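# Find cabinet drawers with broken interlocks and leave them open

## Task

The tool cabinet has four drawers. Normally, opening any one drawer locks the other three. Some drawers have lost the piece that does this locking, and you cannot see which ones while all drawers are closed. Work out which drawers are missing it. Each of those must end up open by at least a hand's width, and every drawer that still works must end up closed. The result has to stay that way on its own, without the robot holding anything in place.

## Robot and tools

Robot: two arms, left_arm and right_arm, each with a parallel two-finger gripper. Every pose uses one shared scene frame. The origin is on the table top midway between the arms, +z is up, +x reaches out over the table, and left_arm sits toward +y. The names left and right do not tell you which side of a camera image an arm appears on.

Gripper geometry: the fingers point along the gripper's own +z axis and open and close along its y axis. The reported end_effector_position is the point between the pads when they are closed. Closed fingertips reach about 19 mm past that point, and fully open ones about 6 mm past it. Closing pushes the tips about 13 mm farther out, so allow for that near surfaces.

Row format, shared by execute_actions and move: one flat list of 18 numbers that covers both arms, even if only one arm should move. The first 9 are for left_arm: x, y, z, qw, qx, qy, qz, gripper position, gripper speed. The next 9 are the same fields for right_arm. x, y, z are an absolute target in metres in the scene frame. qw, qx, qy, qz are an absolute target orientation, scalar first. Gripper position runs from -1 to 1: +1 is fully open (85 mm), 0 is about 41 mm, the pads touch near -0.8, and -1 closes until something blocks the fingers. Gripper speed also runs from -1 to 1, giving roughly 20 mm/s at -1, 85 mm/s at 0 and 150 mm/s at +1. A call is refused, and nothing is sent, if a target lies more than 0.6 m from that arm's last reported position along any axis of its gripper. On every control step the command is clipped to within 70 mm and 16 degrees of where the gripper actually is. If both cannot be reached, position wins over orientation. To keep an arm still, resend the exact pose from the last result taken before it began resting, along with the same gripper numbers. A 0 in the gripper fields is a real command. Reuse your own quaternion rather than a drifted reported one.

execute_actions: takes "actions", a list that is empty or holds exactly one item, and an optional boolean "pictures".
- An empty list returns the current state with camera images.
- An action item has "rows" (1 to 15 rows) and "steps" (9 to 15, default 15; each step is 1/30 s). Each row is used for one step, and the last row repeats if steps outnumber rows.
- A wait item has only "steps" (up to 300). It counts from the previous result, so your reply time is included.
The result of an action is taken 9 steps before it finishes. Those 9 steps run while you compose your next reply, and your next action starts after them. Images come back only for an empty list or when pictures is true.

move: "target" is one 18-number row of absolute poses as above. "speed" is the top path speed in m/s, from 0.002 to 0.5 with default 0.25; turning is capped at twice that value in rad/s. Both grippers travel straight lines that finish at the same moment, taking 0.5 to 10 s and being cut off at 10 s. Gripper numbers take effect at the start. Moves do not avoid obstacles or the other arm. Hands lag, can stray from the path and can overshoot the speed, especially when the arm is nearly straight. Faster contact hits harder, and aiming farther past a contact presses harder. The result includes images, each gripper's remaining distance to its target, and a "move:" line. The ending can be done, off_target, moving, held or fault. If only one arm is named, the other finished fine. limits=paced means the target was clipped. limits=held means some steps were blocked along the way, after which the arm may surge.

wait: "seconds" from 0 to 10. Nothing new is sent while the scene runs. The result includes images.

zoom_image: "camera" is one of cam_head_left, cam_head_right, cam_high, cam_low, cam_left_wrist, cam_right_wrist, all 504x504. "region" is [x0, y0, x1, y1] in image pixels from the top-left corner, no bigger than 504 by 504. It enlarges part of the latest image.

finished_scene: "scene" is the number of the current scene. The result reports success and gives the next task if there is one. Replying without any tool call ends everything.

Reading results:
- The state line "left_arm: … | right_arm: …" gives each gripper's position and quaternion. These can be off, more so at long reach.
- "Hand target" appears only when nothing is kept back. It shows the pose the controller is currently driving toward.
- "pose unreachable" means a clearance check altered or blocked that arm's command. HELD marks steps where it happened.
- position_measured_pct is about 50 minus 50 times the finger position, so 0 means fully open. Fingers stopping short under 90 means they are holding or blocked. About 90 or a bit more means the pads met on nothing or on something very thin.
- TORQUE FAULT: a joint reached its load limit (47.5 N m for waist, shoulder, upper arm roll and elbow; 29.9 for forearm roll, wrist pitch and wrist roll). That arm then freezes for 10 s and drops the rest of the call.
- MOTOR HOT appears from 60 °C. At 75 °C an OVER-TEMPERATURE FAULT lets the arm sag until it cools. Holding loads adds heat.

Timing: after your first call, the simulation keeps running while you think. Arms continue only to their last clipped pose between calls, so check the state and finish long moves in later calls.

Avoid: arms colliding or pushing on each other, slamming drawers, hard shoves into the cabinet, and dropping or knocking things over. A drawer held open only by the gripper does not count, so release it and confirm it stays where you left it.

Each tool is called after "Request:" as a command line: name --argument value for each argument, lists and objects as JSON in quotes; but a table of rows of numbers goes row by row, as --pt "numbers of a row", without its own name.

## Session

Request:
execute_actions --actions '[]'

Scene clock: 0.00 s of 6600.00 s.
left_arm: end_effector_position=(+0.1227, +0.8062, +0.3509) position_measured_pct=0.0 end_effector_quat_wxyz=(+0.041, +0.611, +0.791, +0.010) | right_arm: end_effector_position=(-0.0476, -0.6383, +0.1816) position_measured_pct=0.0 end_effector_quat_wxyz=(-0.383, -0.218, +0.847, +0.297)
Joint positions: left_arm=[-1.736  0.536  0.658  1.097 -0.233  1.615 -1.025] | right_arm=[ 1.524  0.741 -0.408  1.813  0.768  1.649  2.72 ]
Joint velocities: left_arm=[-0.     0.001 -0.    -0.001 -0.    -0.002 -0.   ] | right_arm=[ 0.     0.002 -0.001 -0.001 -0.001  0.001 -0.   ]
Motor temperatures (°C, as the motors report them): left_arm=[34 35 30 34 41 38 41] | right_arm=[34 32 33 33 41 45 37]
Hand target (left_arm): +0.123, +0.806, +0.351; +0.041, +0.611, +0.791, +0.010
Hand target (right_arm): -0.048, -0.638, +0.182; -0.383, -0.218, +0.847, +0.297

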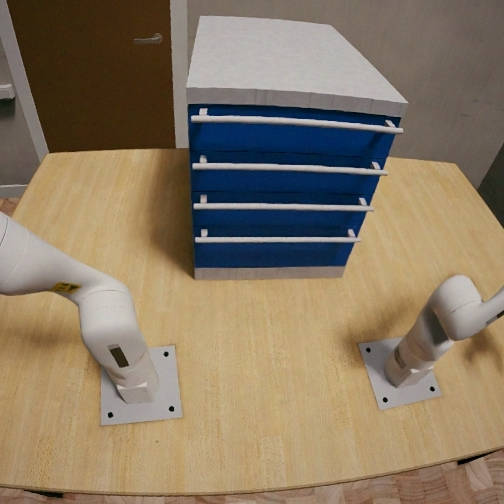

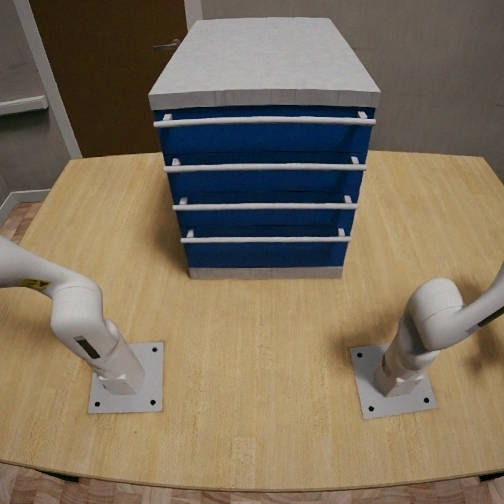

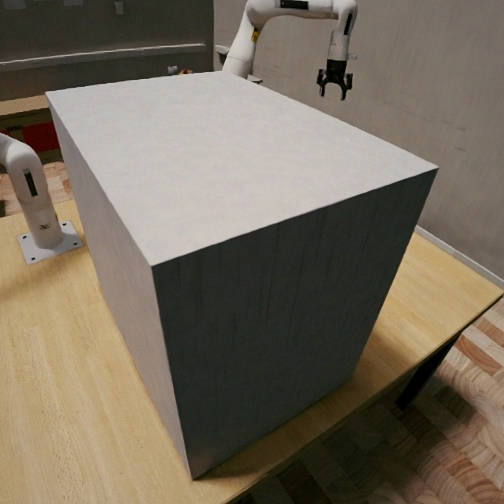

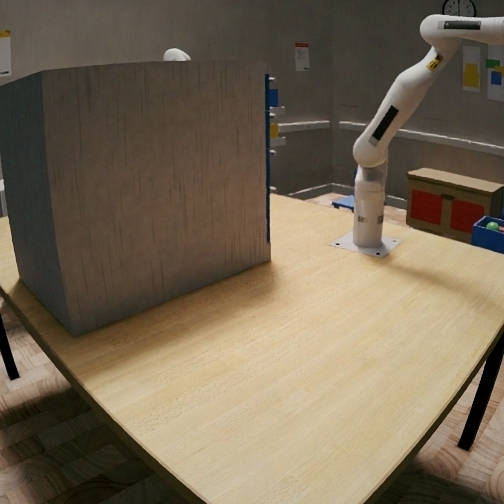

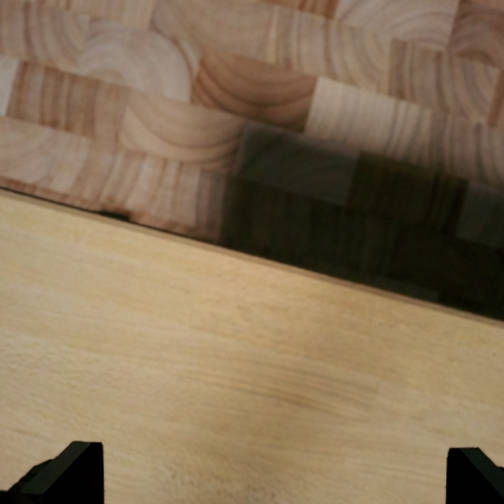

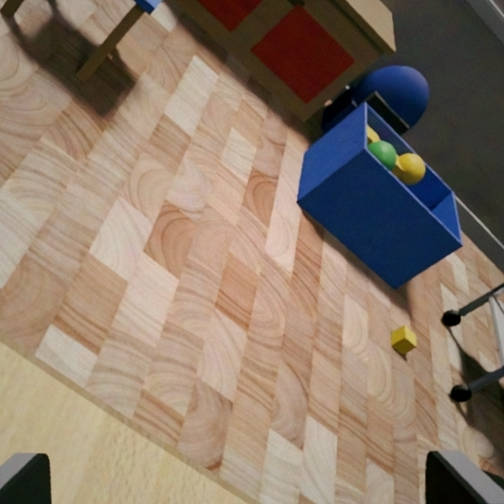

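Request:
zoom_image --camera "cam_head_left" --region '[160, 70, 430, 300]'

Request:
zoom_image --camera "cam_low" --region '[200, 40, 420, 280]'

Region (160, 70, 430, 300) of cam_head_left's 504x504 image, scaled by 1.867, with more detail than that image has; it fills the top 429 rows of this view, and the rest is white.

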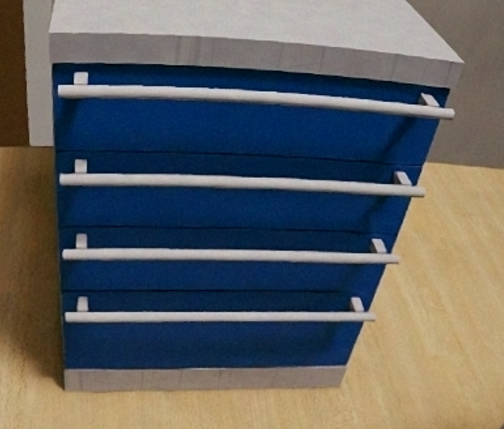

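Region (200, 40, 420, 280) of cam_low's 504x504 image, scaled by 2.100, with more detail than that image has; it fills the left 462 columns of this view, and the rest is white.

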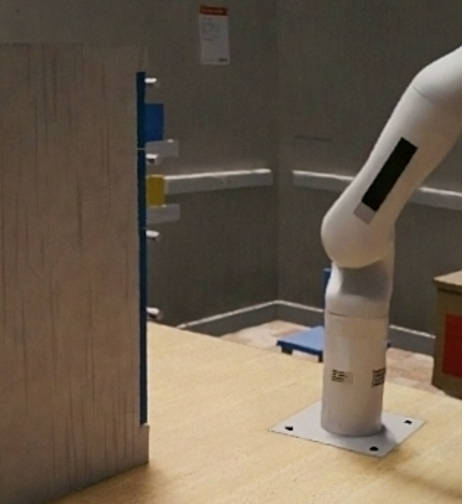

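Request:
move --target '[0.15,0.45,0.55,0.2706,0.6533,0.6533,0.2706,0.2,1, 0.15,-0.5,0.55,0.2706,-0.6533,0.6533,-0.2706,0.2,1]' --speed 0.4

Scene clock: 7.90 s of 6600.00 s.
left_arm: end_effector_position=(+0.1486, +0.4498, +0.5498) position_measured_pct=40.1 end_effector_quat_wxyz=(+0.270, +0.654, +0.654, +0.269) | right_arm: end_effector_position=(+0.1500, -0.4989, +0.5505) position_measured_pct=40.1 end_effector_quat_wxyz=(-0.272, +0.654, -0.652, +0.269)
Joint positions: left_arm=[-1.439 -0.323 -0.471  1.585  0.659  2.102 -1.719] | right_arm=[ 1.917 -0.214  0.115  1.542 -0.783  2.026  4.821]
Joint velocities: left_arm=[ 0.029  0.002 -0.003 -0.001  0.001 -0.     0.002] | right_arm=[ 0.001 -0.     0.001  0.     0.    -0.001  0.   ]
Motor temperatures (°C, as the motors report them): left_arm=[34 35 30 34 41 38 41] | right_arm=[34 32 33 33 41 45 37]
Hand target (left_arm): +0.149, +0.450, +0.550; +0.270, +0.655, +0.653, +0.269
Hand target (right_arm): +0.150, -0.499, +0.550; -0.272, +0.654, -0.652, +0.269
Off the commanded pose (left_arm): 0.001 m, 0 deg.
Off the commanded pose (right_arm): 0.001 m, 0 deg.
joint sent to its limit (left arm) — the command would take joint 6 (wrist pitch) past its upper limit, so that joint was sent only as far as its limit.
Kept back: nothing.
After step 90, 1.40 s passed at rest.
move: done

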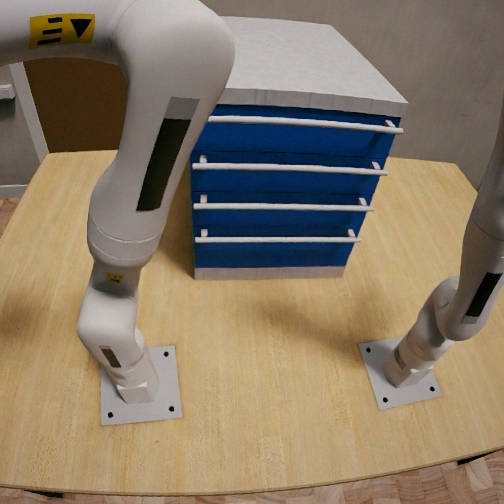

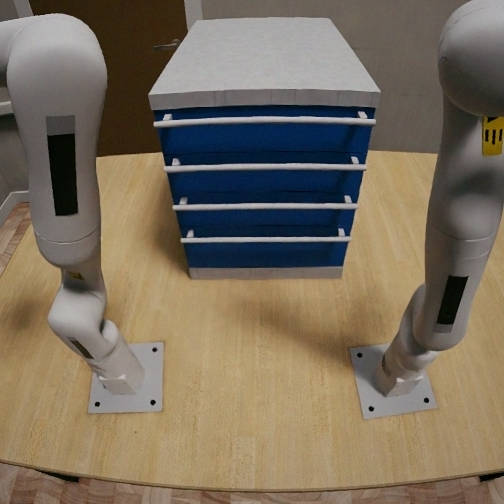

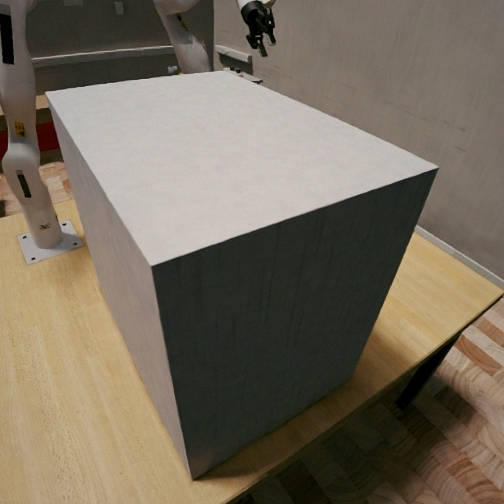

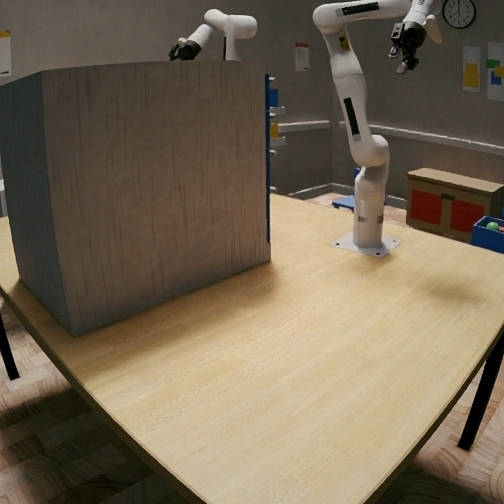

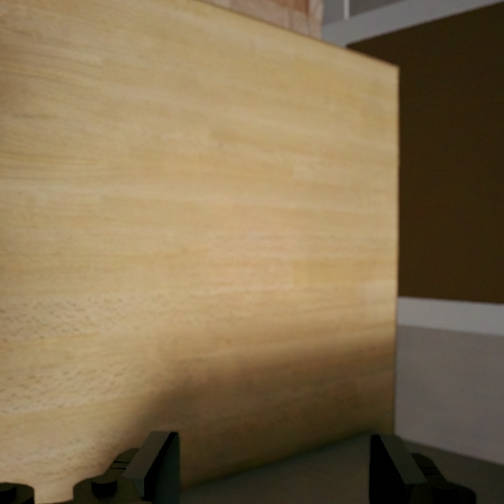

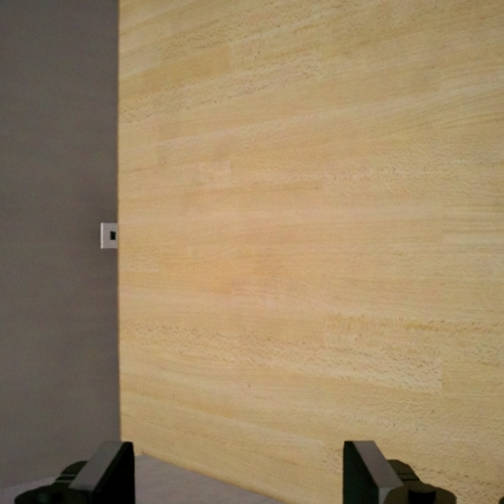

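Request:
move --target '[0.55,0.3,0.7,0.3536,0.6124,0.6124,0.3536,0.2,1, 0.55,-0.3,0.7,0.3536,-0.6124,0.6124,-0.3536,0.2,1]' --speed 0.4

Scene clock: 10.53 s of 6600.00 s.
left_arm: end_effector_position=(+0.5496, +0.2976, +0.6993) position_measured_pct=40.1 end_effector_quat_wxyz=(+0.354, +0.613, +0.612, +0.353) | right_arm: end_effector_position=(+0.5505, -0.2988, +0.6985) position_measured_pct=40.1 end_effector_quat_wxyz=(-0.354, +0.613, -0.612, +0.352)
Joint positions: left_arm=[-1.744 -0.503  0.746  1.191  1.185  1.483 -0.628] | right_arm=[ 2.123 -0.547 -0.879  1.148 -1.285  1.476  3.761]
Joint velocities: left_arm=[-0.002  0.002  0.001 -0.001 -0.001 -0.002  0.   ] | right_arm=[ 0.002  0.    -0.001 -0.     0.001 -0.    -0.   ]
Motor temperatures (°C, as the motors report them): left_arm=[34 35 30 34 41 38 41] | right_arm=[34 32 33 33 41 45 37]
Hand target (left_arm): +0.550, +0.298, +0.699; +0.354, +0.613, +0.612, +0.353
Hand target (right_arm): +0.550, -0.299, +0.699; -0.354, +0.613, -0.612, +0.352
Off the commanded pose (left_arm): 0.002 m, 0 deg.
Off the commanded pose (right_arm): 0.002 m, 0 deg.
Kept back: nothing.
move: done; limits=paced

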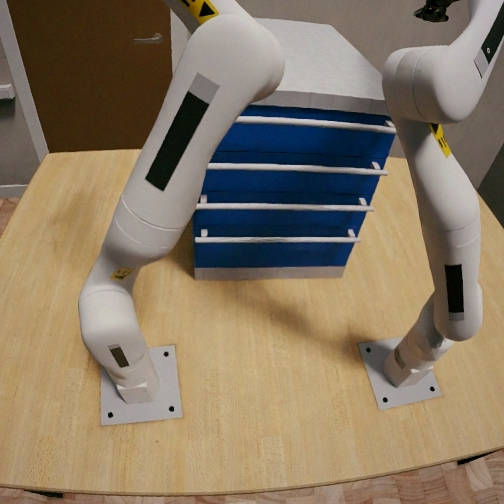

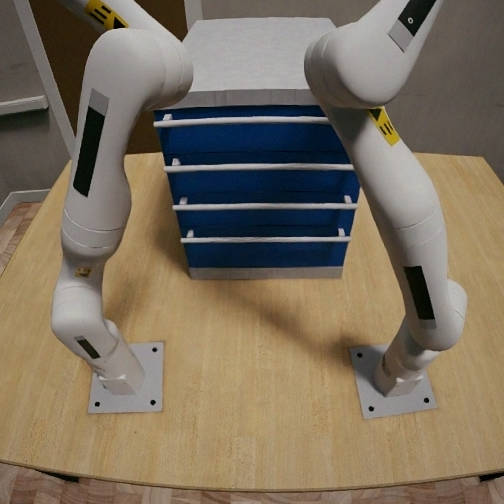

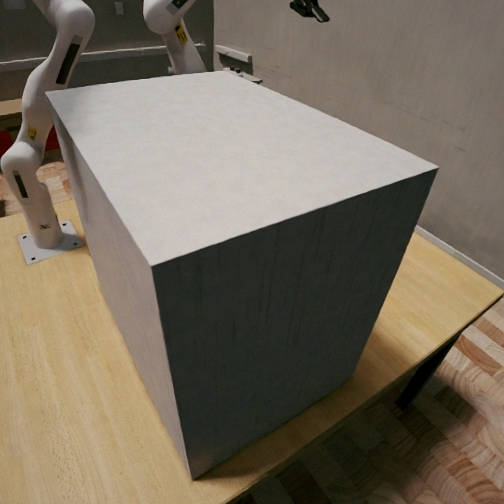

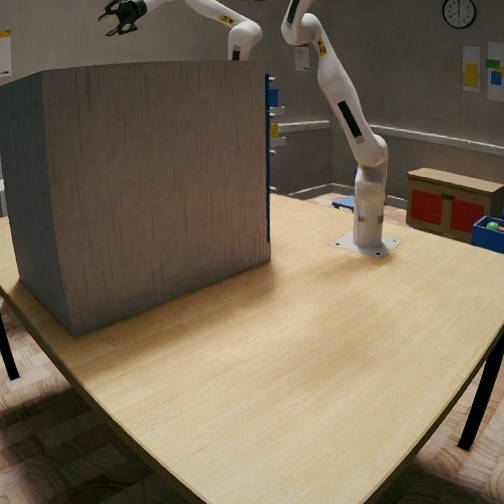

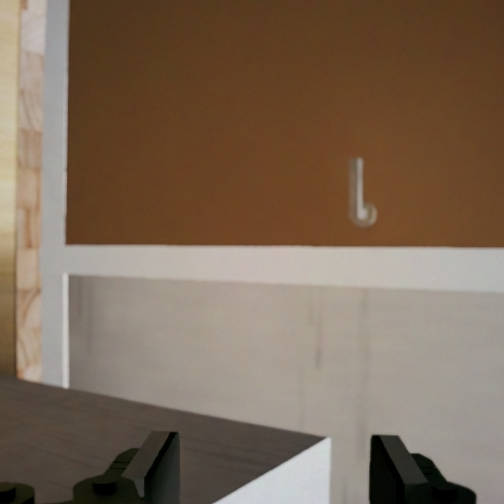

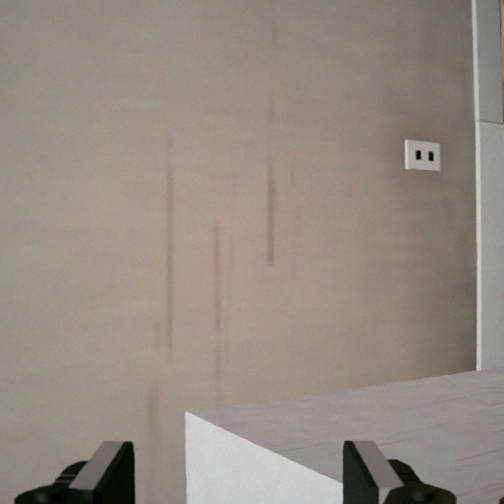

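Request:
move --target '[0.05,0.8,0.13,0,0.7071,0.7071,0,0.2,1, 0.05,-0.8,0.13,0,-0.7071,0.7071,0,0.2,1]' --speed 0.5

action 0: the call puts the target (left_arm/x, left_arm/y, left_arm/z) 0.743 m from left_arm's end_effector_position in the last result along the gripper's own y axis as it stood there; a target may be at most 0.6 m away along each of those axes, so nothing of the call was run and nothing moved. Command a nearer target, and go on from there in a later call.

Request:
move --target '[0.15,0.75,0.3,0,0.7071,0.7071,0,0.2,1, 0.15,-0.75,0.3,0,-0.7071,0.7071,0,0.2,1]' --speed 0.5

Request:
move --target '[0.1,0.8,0.12,0,0.7071,0.7071,0,0.2,1, 0.1,-0.8,0.12,0,-0.7071,0.7071,0,0.2,1]' --speed 0.5

Request:
move --target '[0.5,0.47,0.12,0,0.7071,0.7071,0,0.2,1, 0.5,-0.47,0.12,0,-0.7071,0.7071,0,0.2,1]' --speed 0.5

Scene clock: 14.50 s of 6600.00 s.
left_arm: end_effector_position=(+0.1514, +0.7527, +0.3009) position_measured_pct=40.1 end_effector_quat_wxyz=(+0.000, +0.705, +0.709, +0.002) | right_arm: end_effector_position=(+0.1489, -0.7520, +0.3021) position_measured_pct=40.1 end_effector_quat_wxyz=(-0.001, +0.705, -0.710, +0.002)
Joint positions: left_arm=[-1.775  0.431  0.776  1.45  -0.3    1.38  -1.107] | right_arm=[ 2.023  0.523 -1.091  1.418  0.46   1.471  4.011]
Joint velocities: left_arm=[ 0.    -0.002  0.     0.    -0.001  0.001 -0.   ] | right_arm=[-0.004  0.002 -0.001 -0.002  0.    -0.    -0.   ]
Motor temperatures (°C, as the motors report them): left_arm=[34 35 30 34 41 38 41] | right_arm=[34 32 33 33 41 45 37]
Hand target (left_arm): +0.151, +0.753, +0.301; +0.000, +0.705, +0.709, +0.002
Hand target (right_arm): +0.149, -0.752, +0.302; -0.001, +0.705, -0.709, +0.002
Off the commanded pose (left_arm): 0.003 m, 0 deg.
Off the commanded pose (right_arm): 0.003 m, 0 deg.
Kept back: nothing.
move: done; limits=paced

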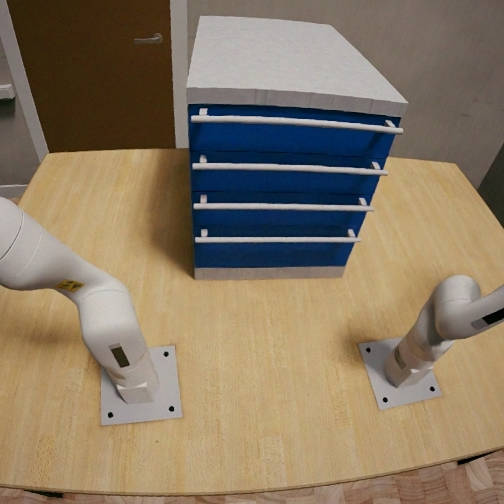

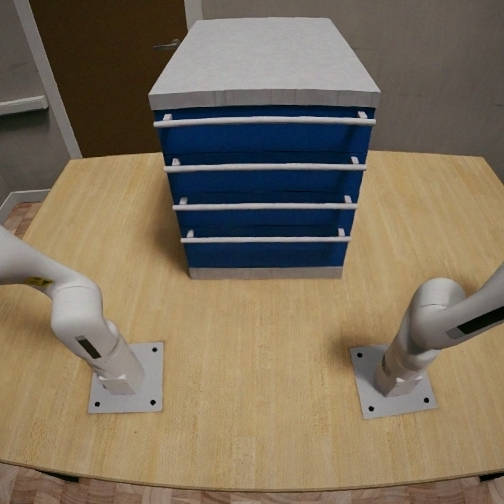

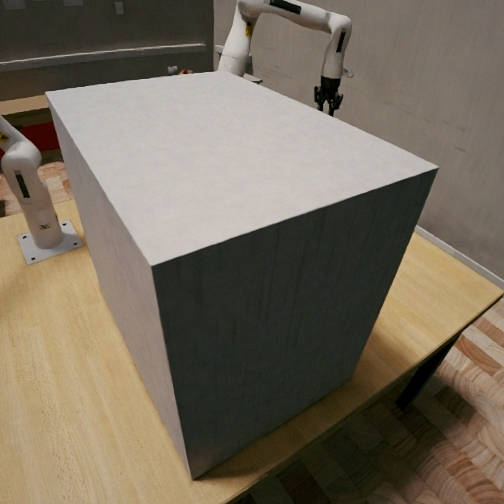

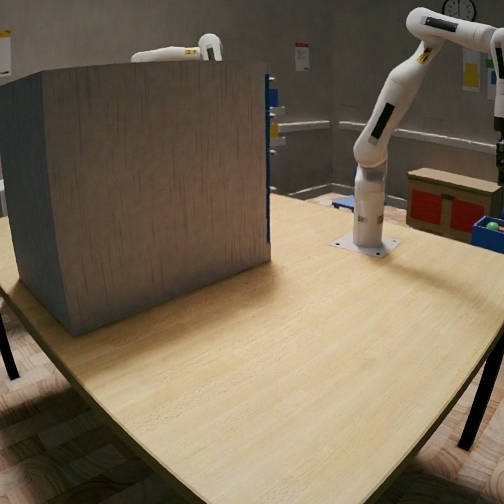

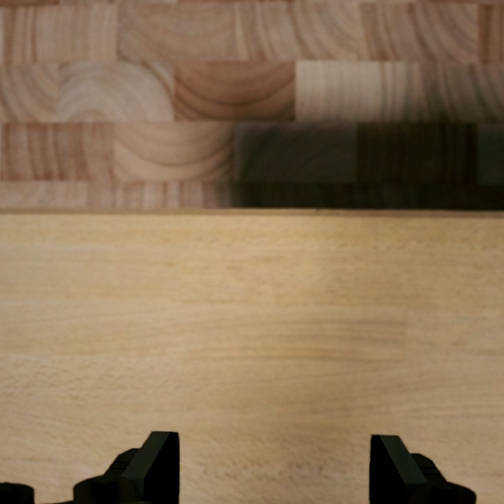

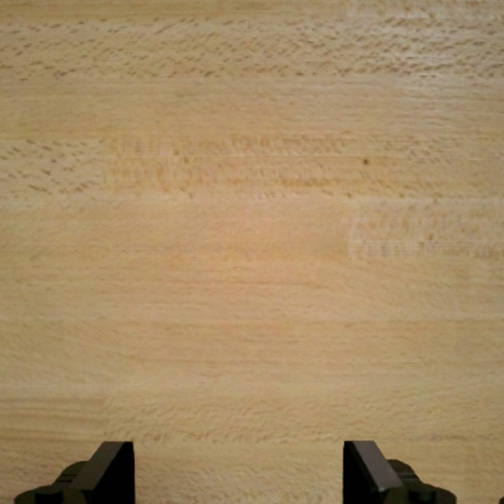

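Scene clock: 15.57 s of 6600.00 s.
left_arm: end_effector_position=(+0.0999, +0.8007, +0.1200) position_measured_pct=40.1 end_effector_quat_wxyz=(-0.000, +0.707, +0.708, +0.000) | right_arm: end_effector_position=(+0.0995, -0.8009, +0.1201) position_measured_pct=40.1 end_effector_quat_wxyz=(+0.001, +0.707, -0.708, -0.000)
Joint positions: left_arm=[-1.781  0.709  0.643  1.631 -0.494  0.969 -1.09 ] | right_arm=[ 2.028  0.797 -0.938  1.604  0.701  1.109  3.979]
Joint velocities: left_arm=[ 0.002  0.002 -0.    -0.001  0.001  0.002 -0.   ] | right_arm=[-0.002  0.002  0.    -0.001 -0.     0.002  0.   ]
Motor temperatures (°C, as the motors report them): left_arm=[34 35 30 34 41 38 41] | right_arm=[34 32 33 33 41 45 37]
Hand target (left_arm): +0.100, +0.801, +0.120; -0.000, +0.707, +0.707, +0.000
Hand target (right_arm): +0.100, -0.801, +0.120; +0.000, +0.707, -0.708, -0.000
Off the commanded pose (left_arm): 0.001 m, 0 deg.
Off the commanded pose (right_arm): 0.001 m, 0 deg.
Kept back: nothing.
move: done; limits=paced

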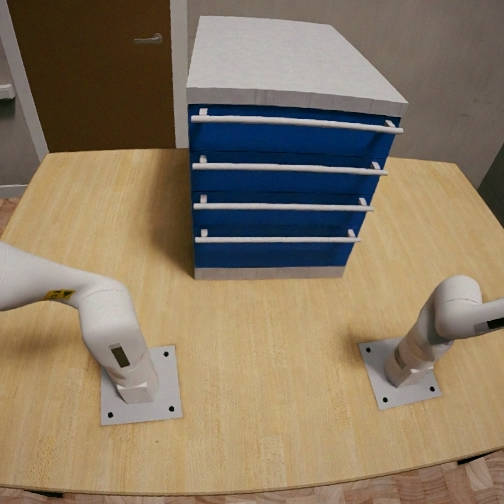

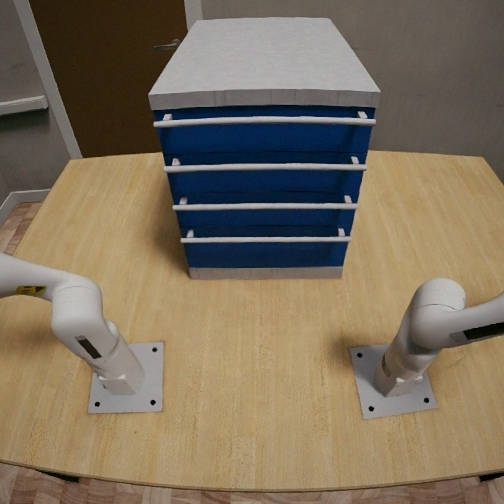

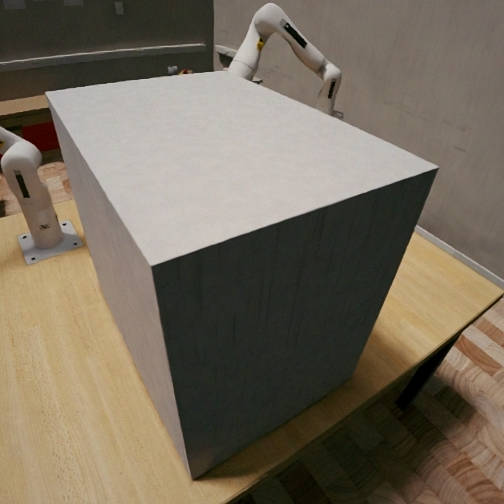

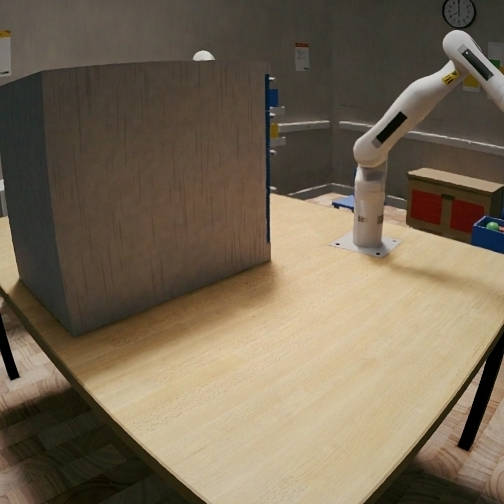

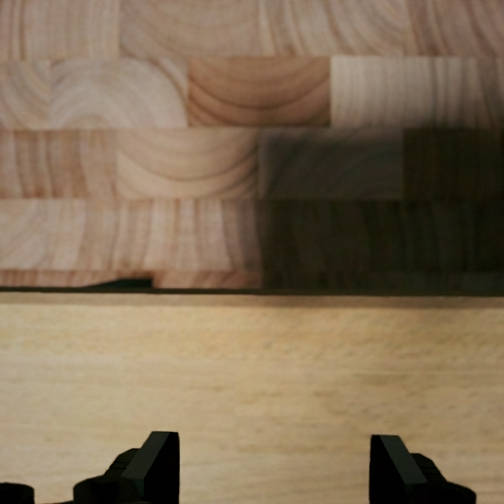

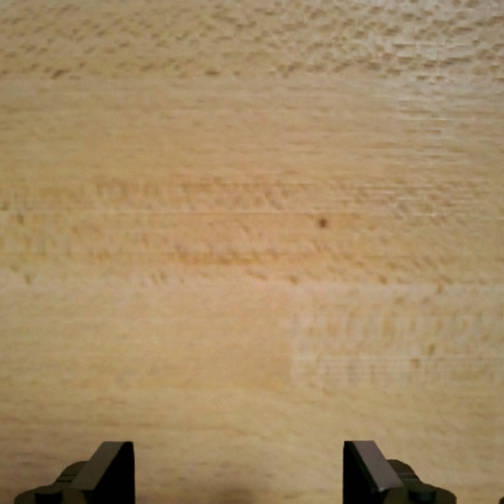

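Scene clock: 17.63 s of 6600.00 s.
left_arm: end_effector_position=(+0.4995, +0.4684, +0.1201) position_measured_pct=40.1 end_effector_quat_wxyz=(+0.000, +0.707, +0.707, -0.001) | right_arm: end_effector_position=(+0.5013, -0.4700, +0.1201) position_measured_pct=40.1 end_effector_quat_wxyz=(-0.001, +0.707, -0.707, -0.000)
Joint positions: left_arm=[-0.673  0.686  0.654  1.682 -0.494  0.946  0.045] | right_arm=[ 0.91   0.779 -0.94   1.64   0.693  1.088  2.844]
Joint velocities: left_arm=[ 0.003  0.001  0.001 -0.    -0.002 -0.002  0.001] | right_arm=[-0.003  0.003 -0.    -0.001  0.001  0.    -0.   ]
Motor temperatures (°C, as the motors report them): left_arm=[34 35 30 34 41 38 41] | right_arm=[34 32 33 33 41 45 37]
Hand target (left_arm): +0.500, +0.468, +0.120; +0.000, +0.707, +0.707, -0.001
Hand target (right_arm): +0.501, -0.470, +0.120; -0.001, +0.707, -0.707, -0.000
Off the commanded pose (left_arm): 0.002 m, 0 deg.
Off the commanded pose (right_arm): 0.001 m, 0 deg.
Kept back: nothing.
move: done; limits=paced

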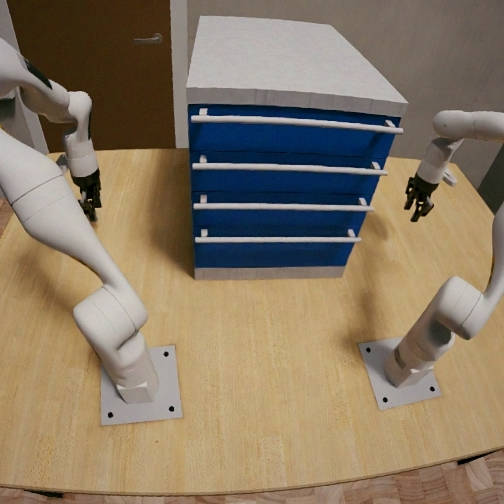

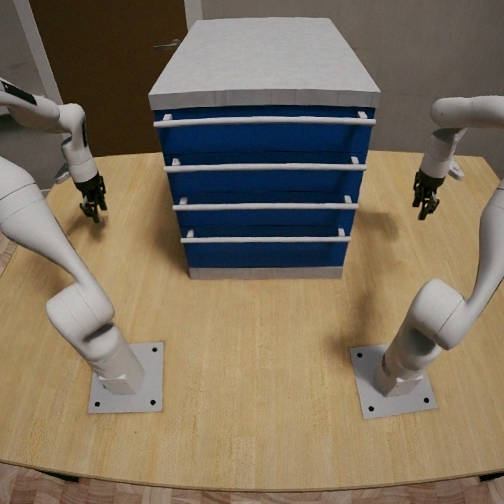

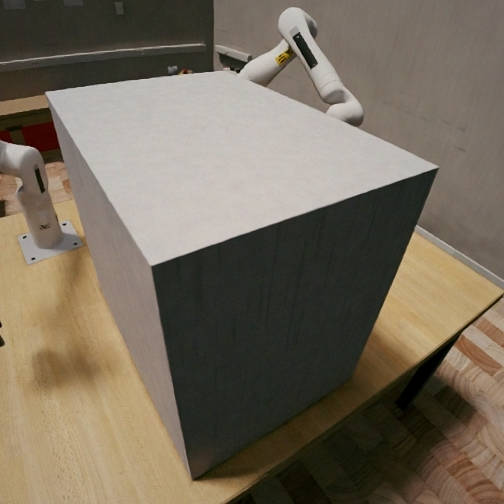

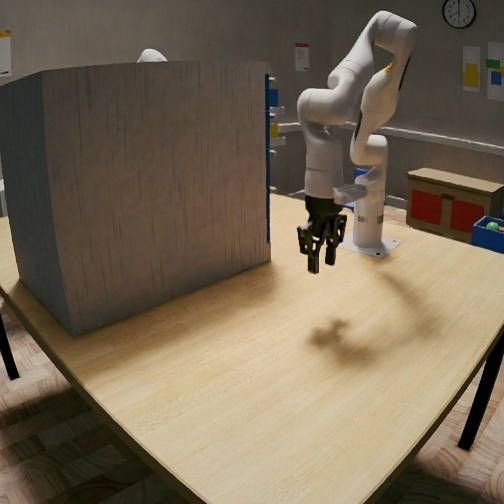

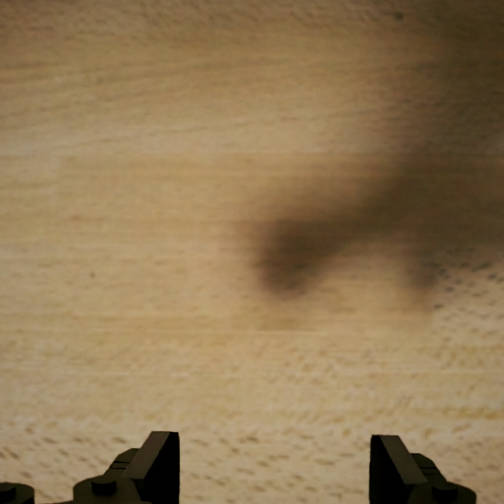

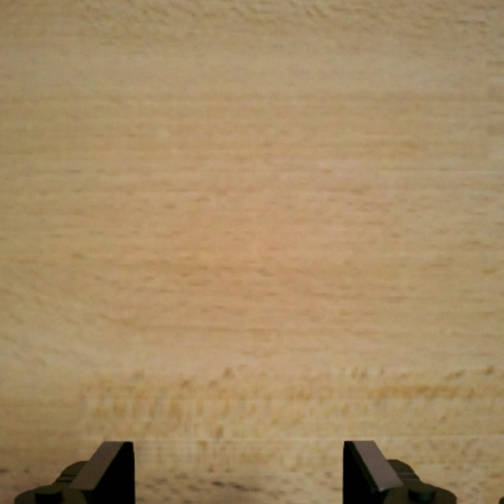

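Request:
move --target '[0.18,0.33,0.3,0,0.7071,0.7071,0,0.2,1, 0.18,-0.33,0.3,0,-0.7071,0.7071,0,0.2,1]' --speed 0.4

Request:
move --target '[0.12,0.13,0.33,0,0.7071,0.7071,0,0.2,1, 0.12,-0.13,0.33,0,-0.7071,0.7071,0,0.2,1]' --speed 0.4

Scene clock: 20.63 s of 6600.00 s.
left_arm: end_effector_position=(+0.1794, +0.3307, +0.2999) position_measured_pct=40.1 end_effector_quat_wxyz=(-0.001, +0.708, +0.706, +0.000) | right_arm: end_effector_position=(+0.1801, -0.3289, +0.2992) position_measured_pct=40.1 end_effector_quat_wxyz=(+0.000, +0.708, -0.706, -0.000)
Joint positions: left_arm=[-0.968 -0.546  0.334  2.192  0.171  1.472 -0.821] | right_arm=[ 1.256 -0.551 -0.573  2.169 -0.289  1.455  3.864]
Joint velocities: left_arm=[ 0.    -0.001  0.     0.001  0.    -0.    -0.   ] | right_arm=[-0.004 -0.012 -0.     0.002 -0.001  0.002  0.006]
Motor temperatures (°C, as the motors report them): left_arm=[34 35 30 34 41 38 41] | right_arm=[34 32 33 33 41 45 37]
Hand target (left_arm): +0.179, +0.331, +0.300; -0.001, +0.708, +0.706, +0.000
Hand target (right_arm): +0.180, -0.329, +0.299; +0.001, +0.708, -0.706, +0.000
Off the commanded pose (left_arm): 0.001 m, 0 deg.
Off the commanded pose (right_arm): 0.001 m, 0 deg.
Kept back: nothing.
move: done; limits=paced

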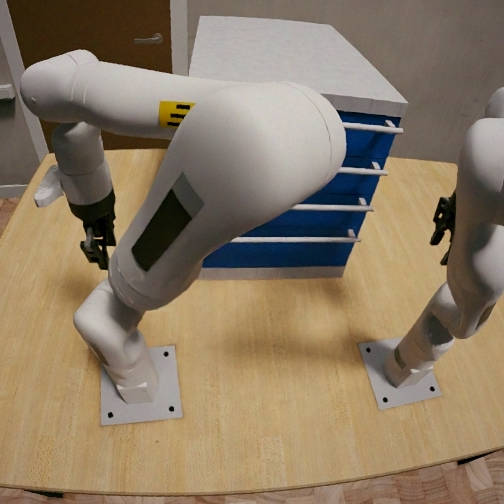

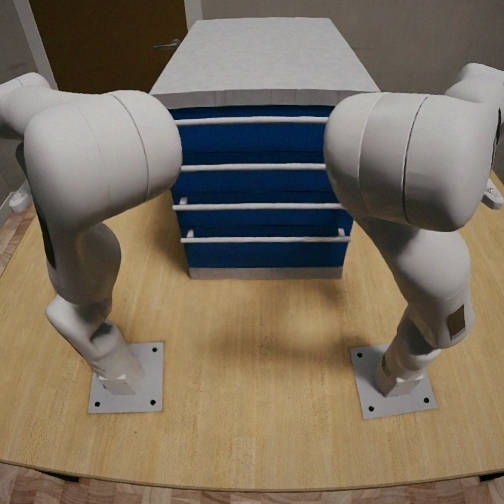

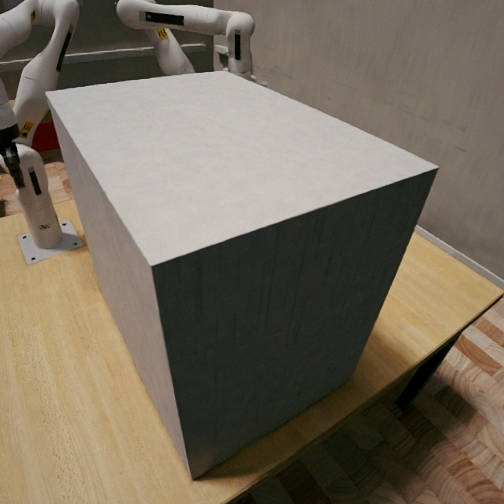

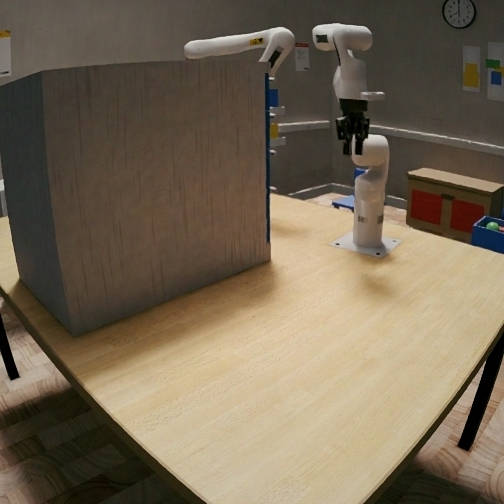

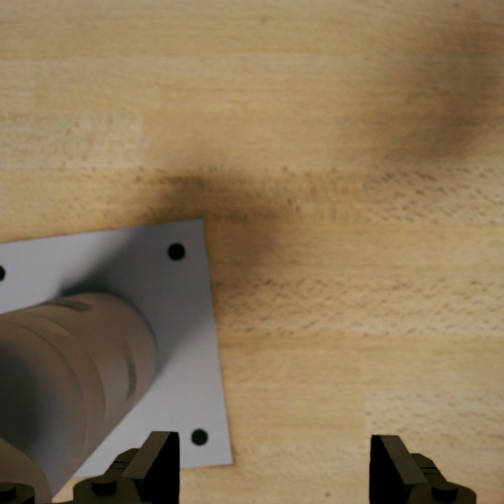

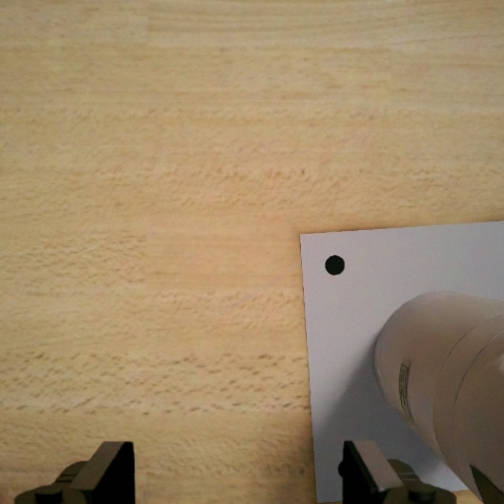

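Scene clock: 21.53 s of 6600.00 s.
left_arm: end_effector_position=(+0.1706, +0.3021, +0.3026) position_measured_pct=40.1 end_effector_quat_wxyz=(-0.001, +0.709, +0.706, +0.002) | right_arm: end_effector_position=(+0.1714, -0.3005, +0.3019) position_measured_pct=40.1 end_effector_quat_wxyz=(+0.001, +0.709, -0.705, +0.002)
Joint positions: left_arm=[-0.944 -0.627  0.353  2.197  0.202  1.538 -0.788] | right_arm=[ 1.229 -0.634 -0.582  2.171 -0.329  1.52   3.836]
Joint velocities: left_arm=[-0.     0.002 -0.     0.     0.001 -0.002 -0.   ] | right_arm=[-0.     0.001  0.     0.001 -0.001  0.001  0.   ]
Motor temperatures (°C, as the motors report them): left_arm=[34 35 30 34 41 38 41] | right_arm=[34 32 33 33 41 45 37]
Hand target (left_arm): +0.171, +0.302, +0.303; -0.001, +0.709, +0.706, +0.002
Hand target (right_arm): +0.171, -0.301, +0.302; +0.001, +0.709, -0.705, +0.002
Off the commanded pose (left_arm): 0.181 m, 0 deg; position clipped at the last step of the last action.
Off the commanded pose (right_arm): 0.180 m, 0 deg; position clipped at the last step of the last action.
Kept back: nothing.
move: held (left_arm, right_arm); limits=paced,held; held on 19 of 27 steps (left_arm, right_arm), including the last (left_arm, right_arm)
pose unreachable (left arm): on one or more control steps of this call this arm could not follow its commanded pose, so it was not sent that pose on those steps. On the call's last step it was still not sent that pose. It may still have moved: this result reports where it is.
cause: the commanded pose would bring a part of the arm too close to another arm (a part of this arm just beyond joint 4 (elbow) and a part of the other arm just beyond its joint 3 (upper arm roll)).
pose unreachable (right arm): on one or more control steps of this call this arm could not follow its commanded pose, so it was not sent that pose on those steps. On the call's last step it was still not sent that pose. It may still have moved: this result reports where it is.
cause: the commanded pose would bring a part of the arm too close to another arm (a part of this arm just beyond joint 3 (upper arm roll) and a part of the other arm just beyond its joint 4 (elbow)).

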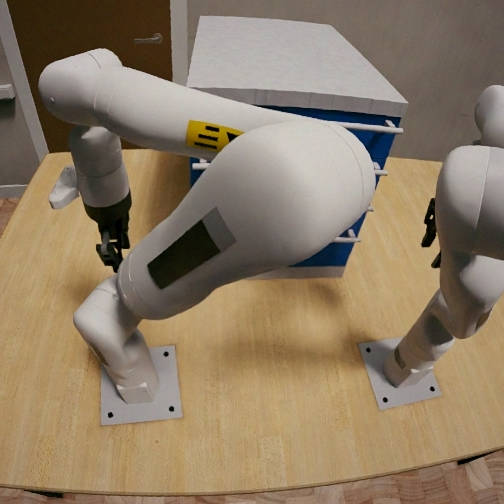

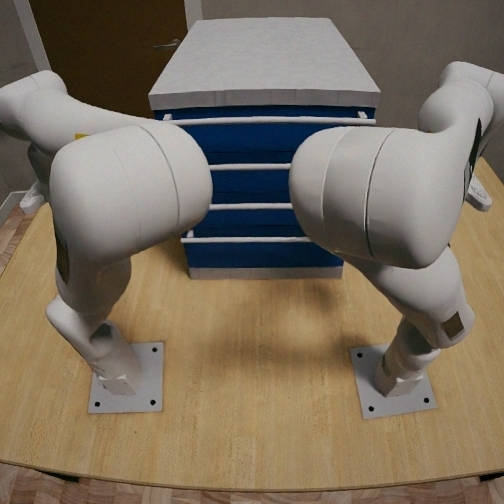

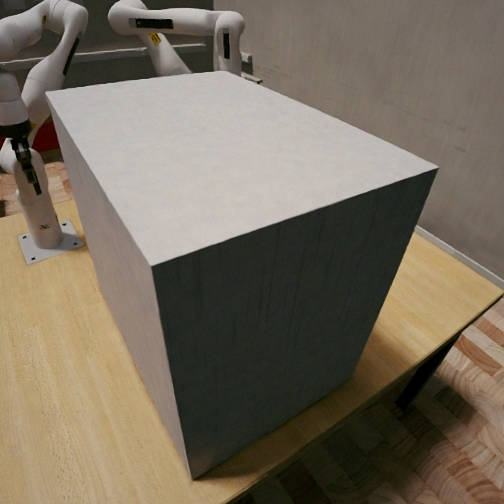

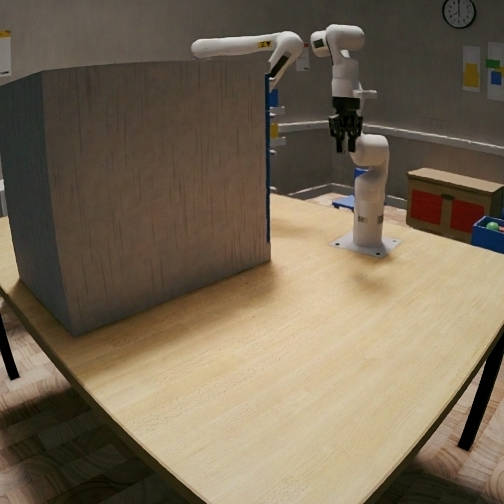

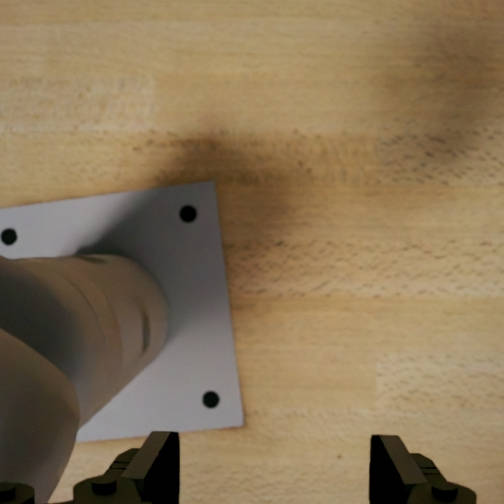

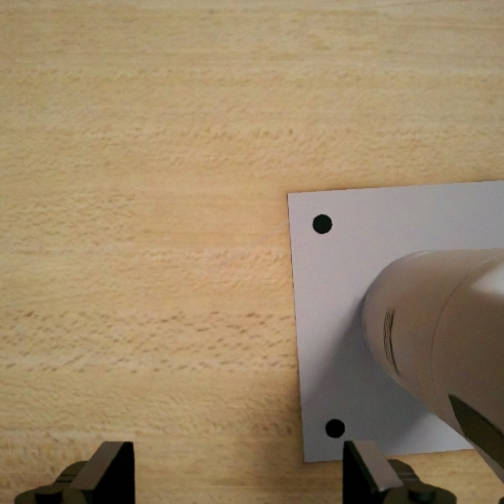

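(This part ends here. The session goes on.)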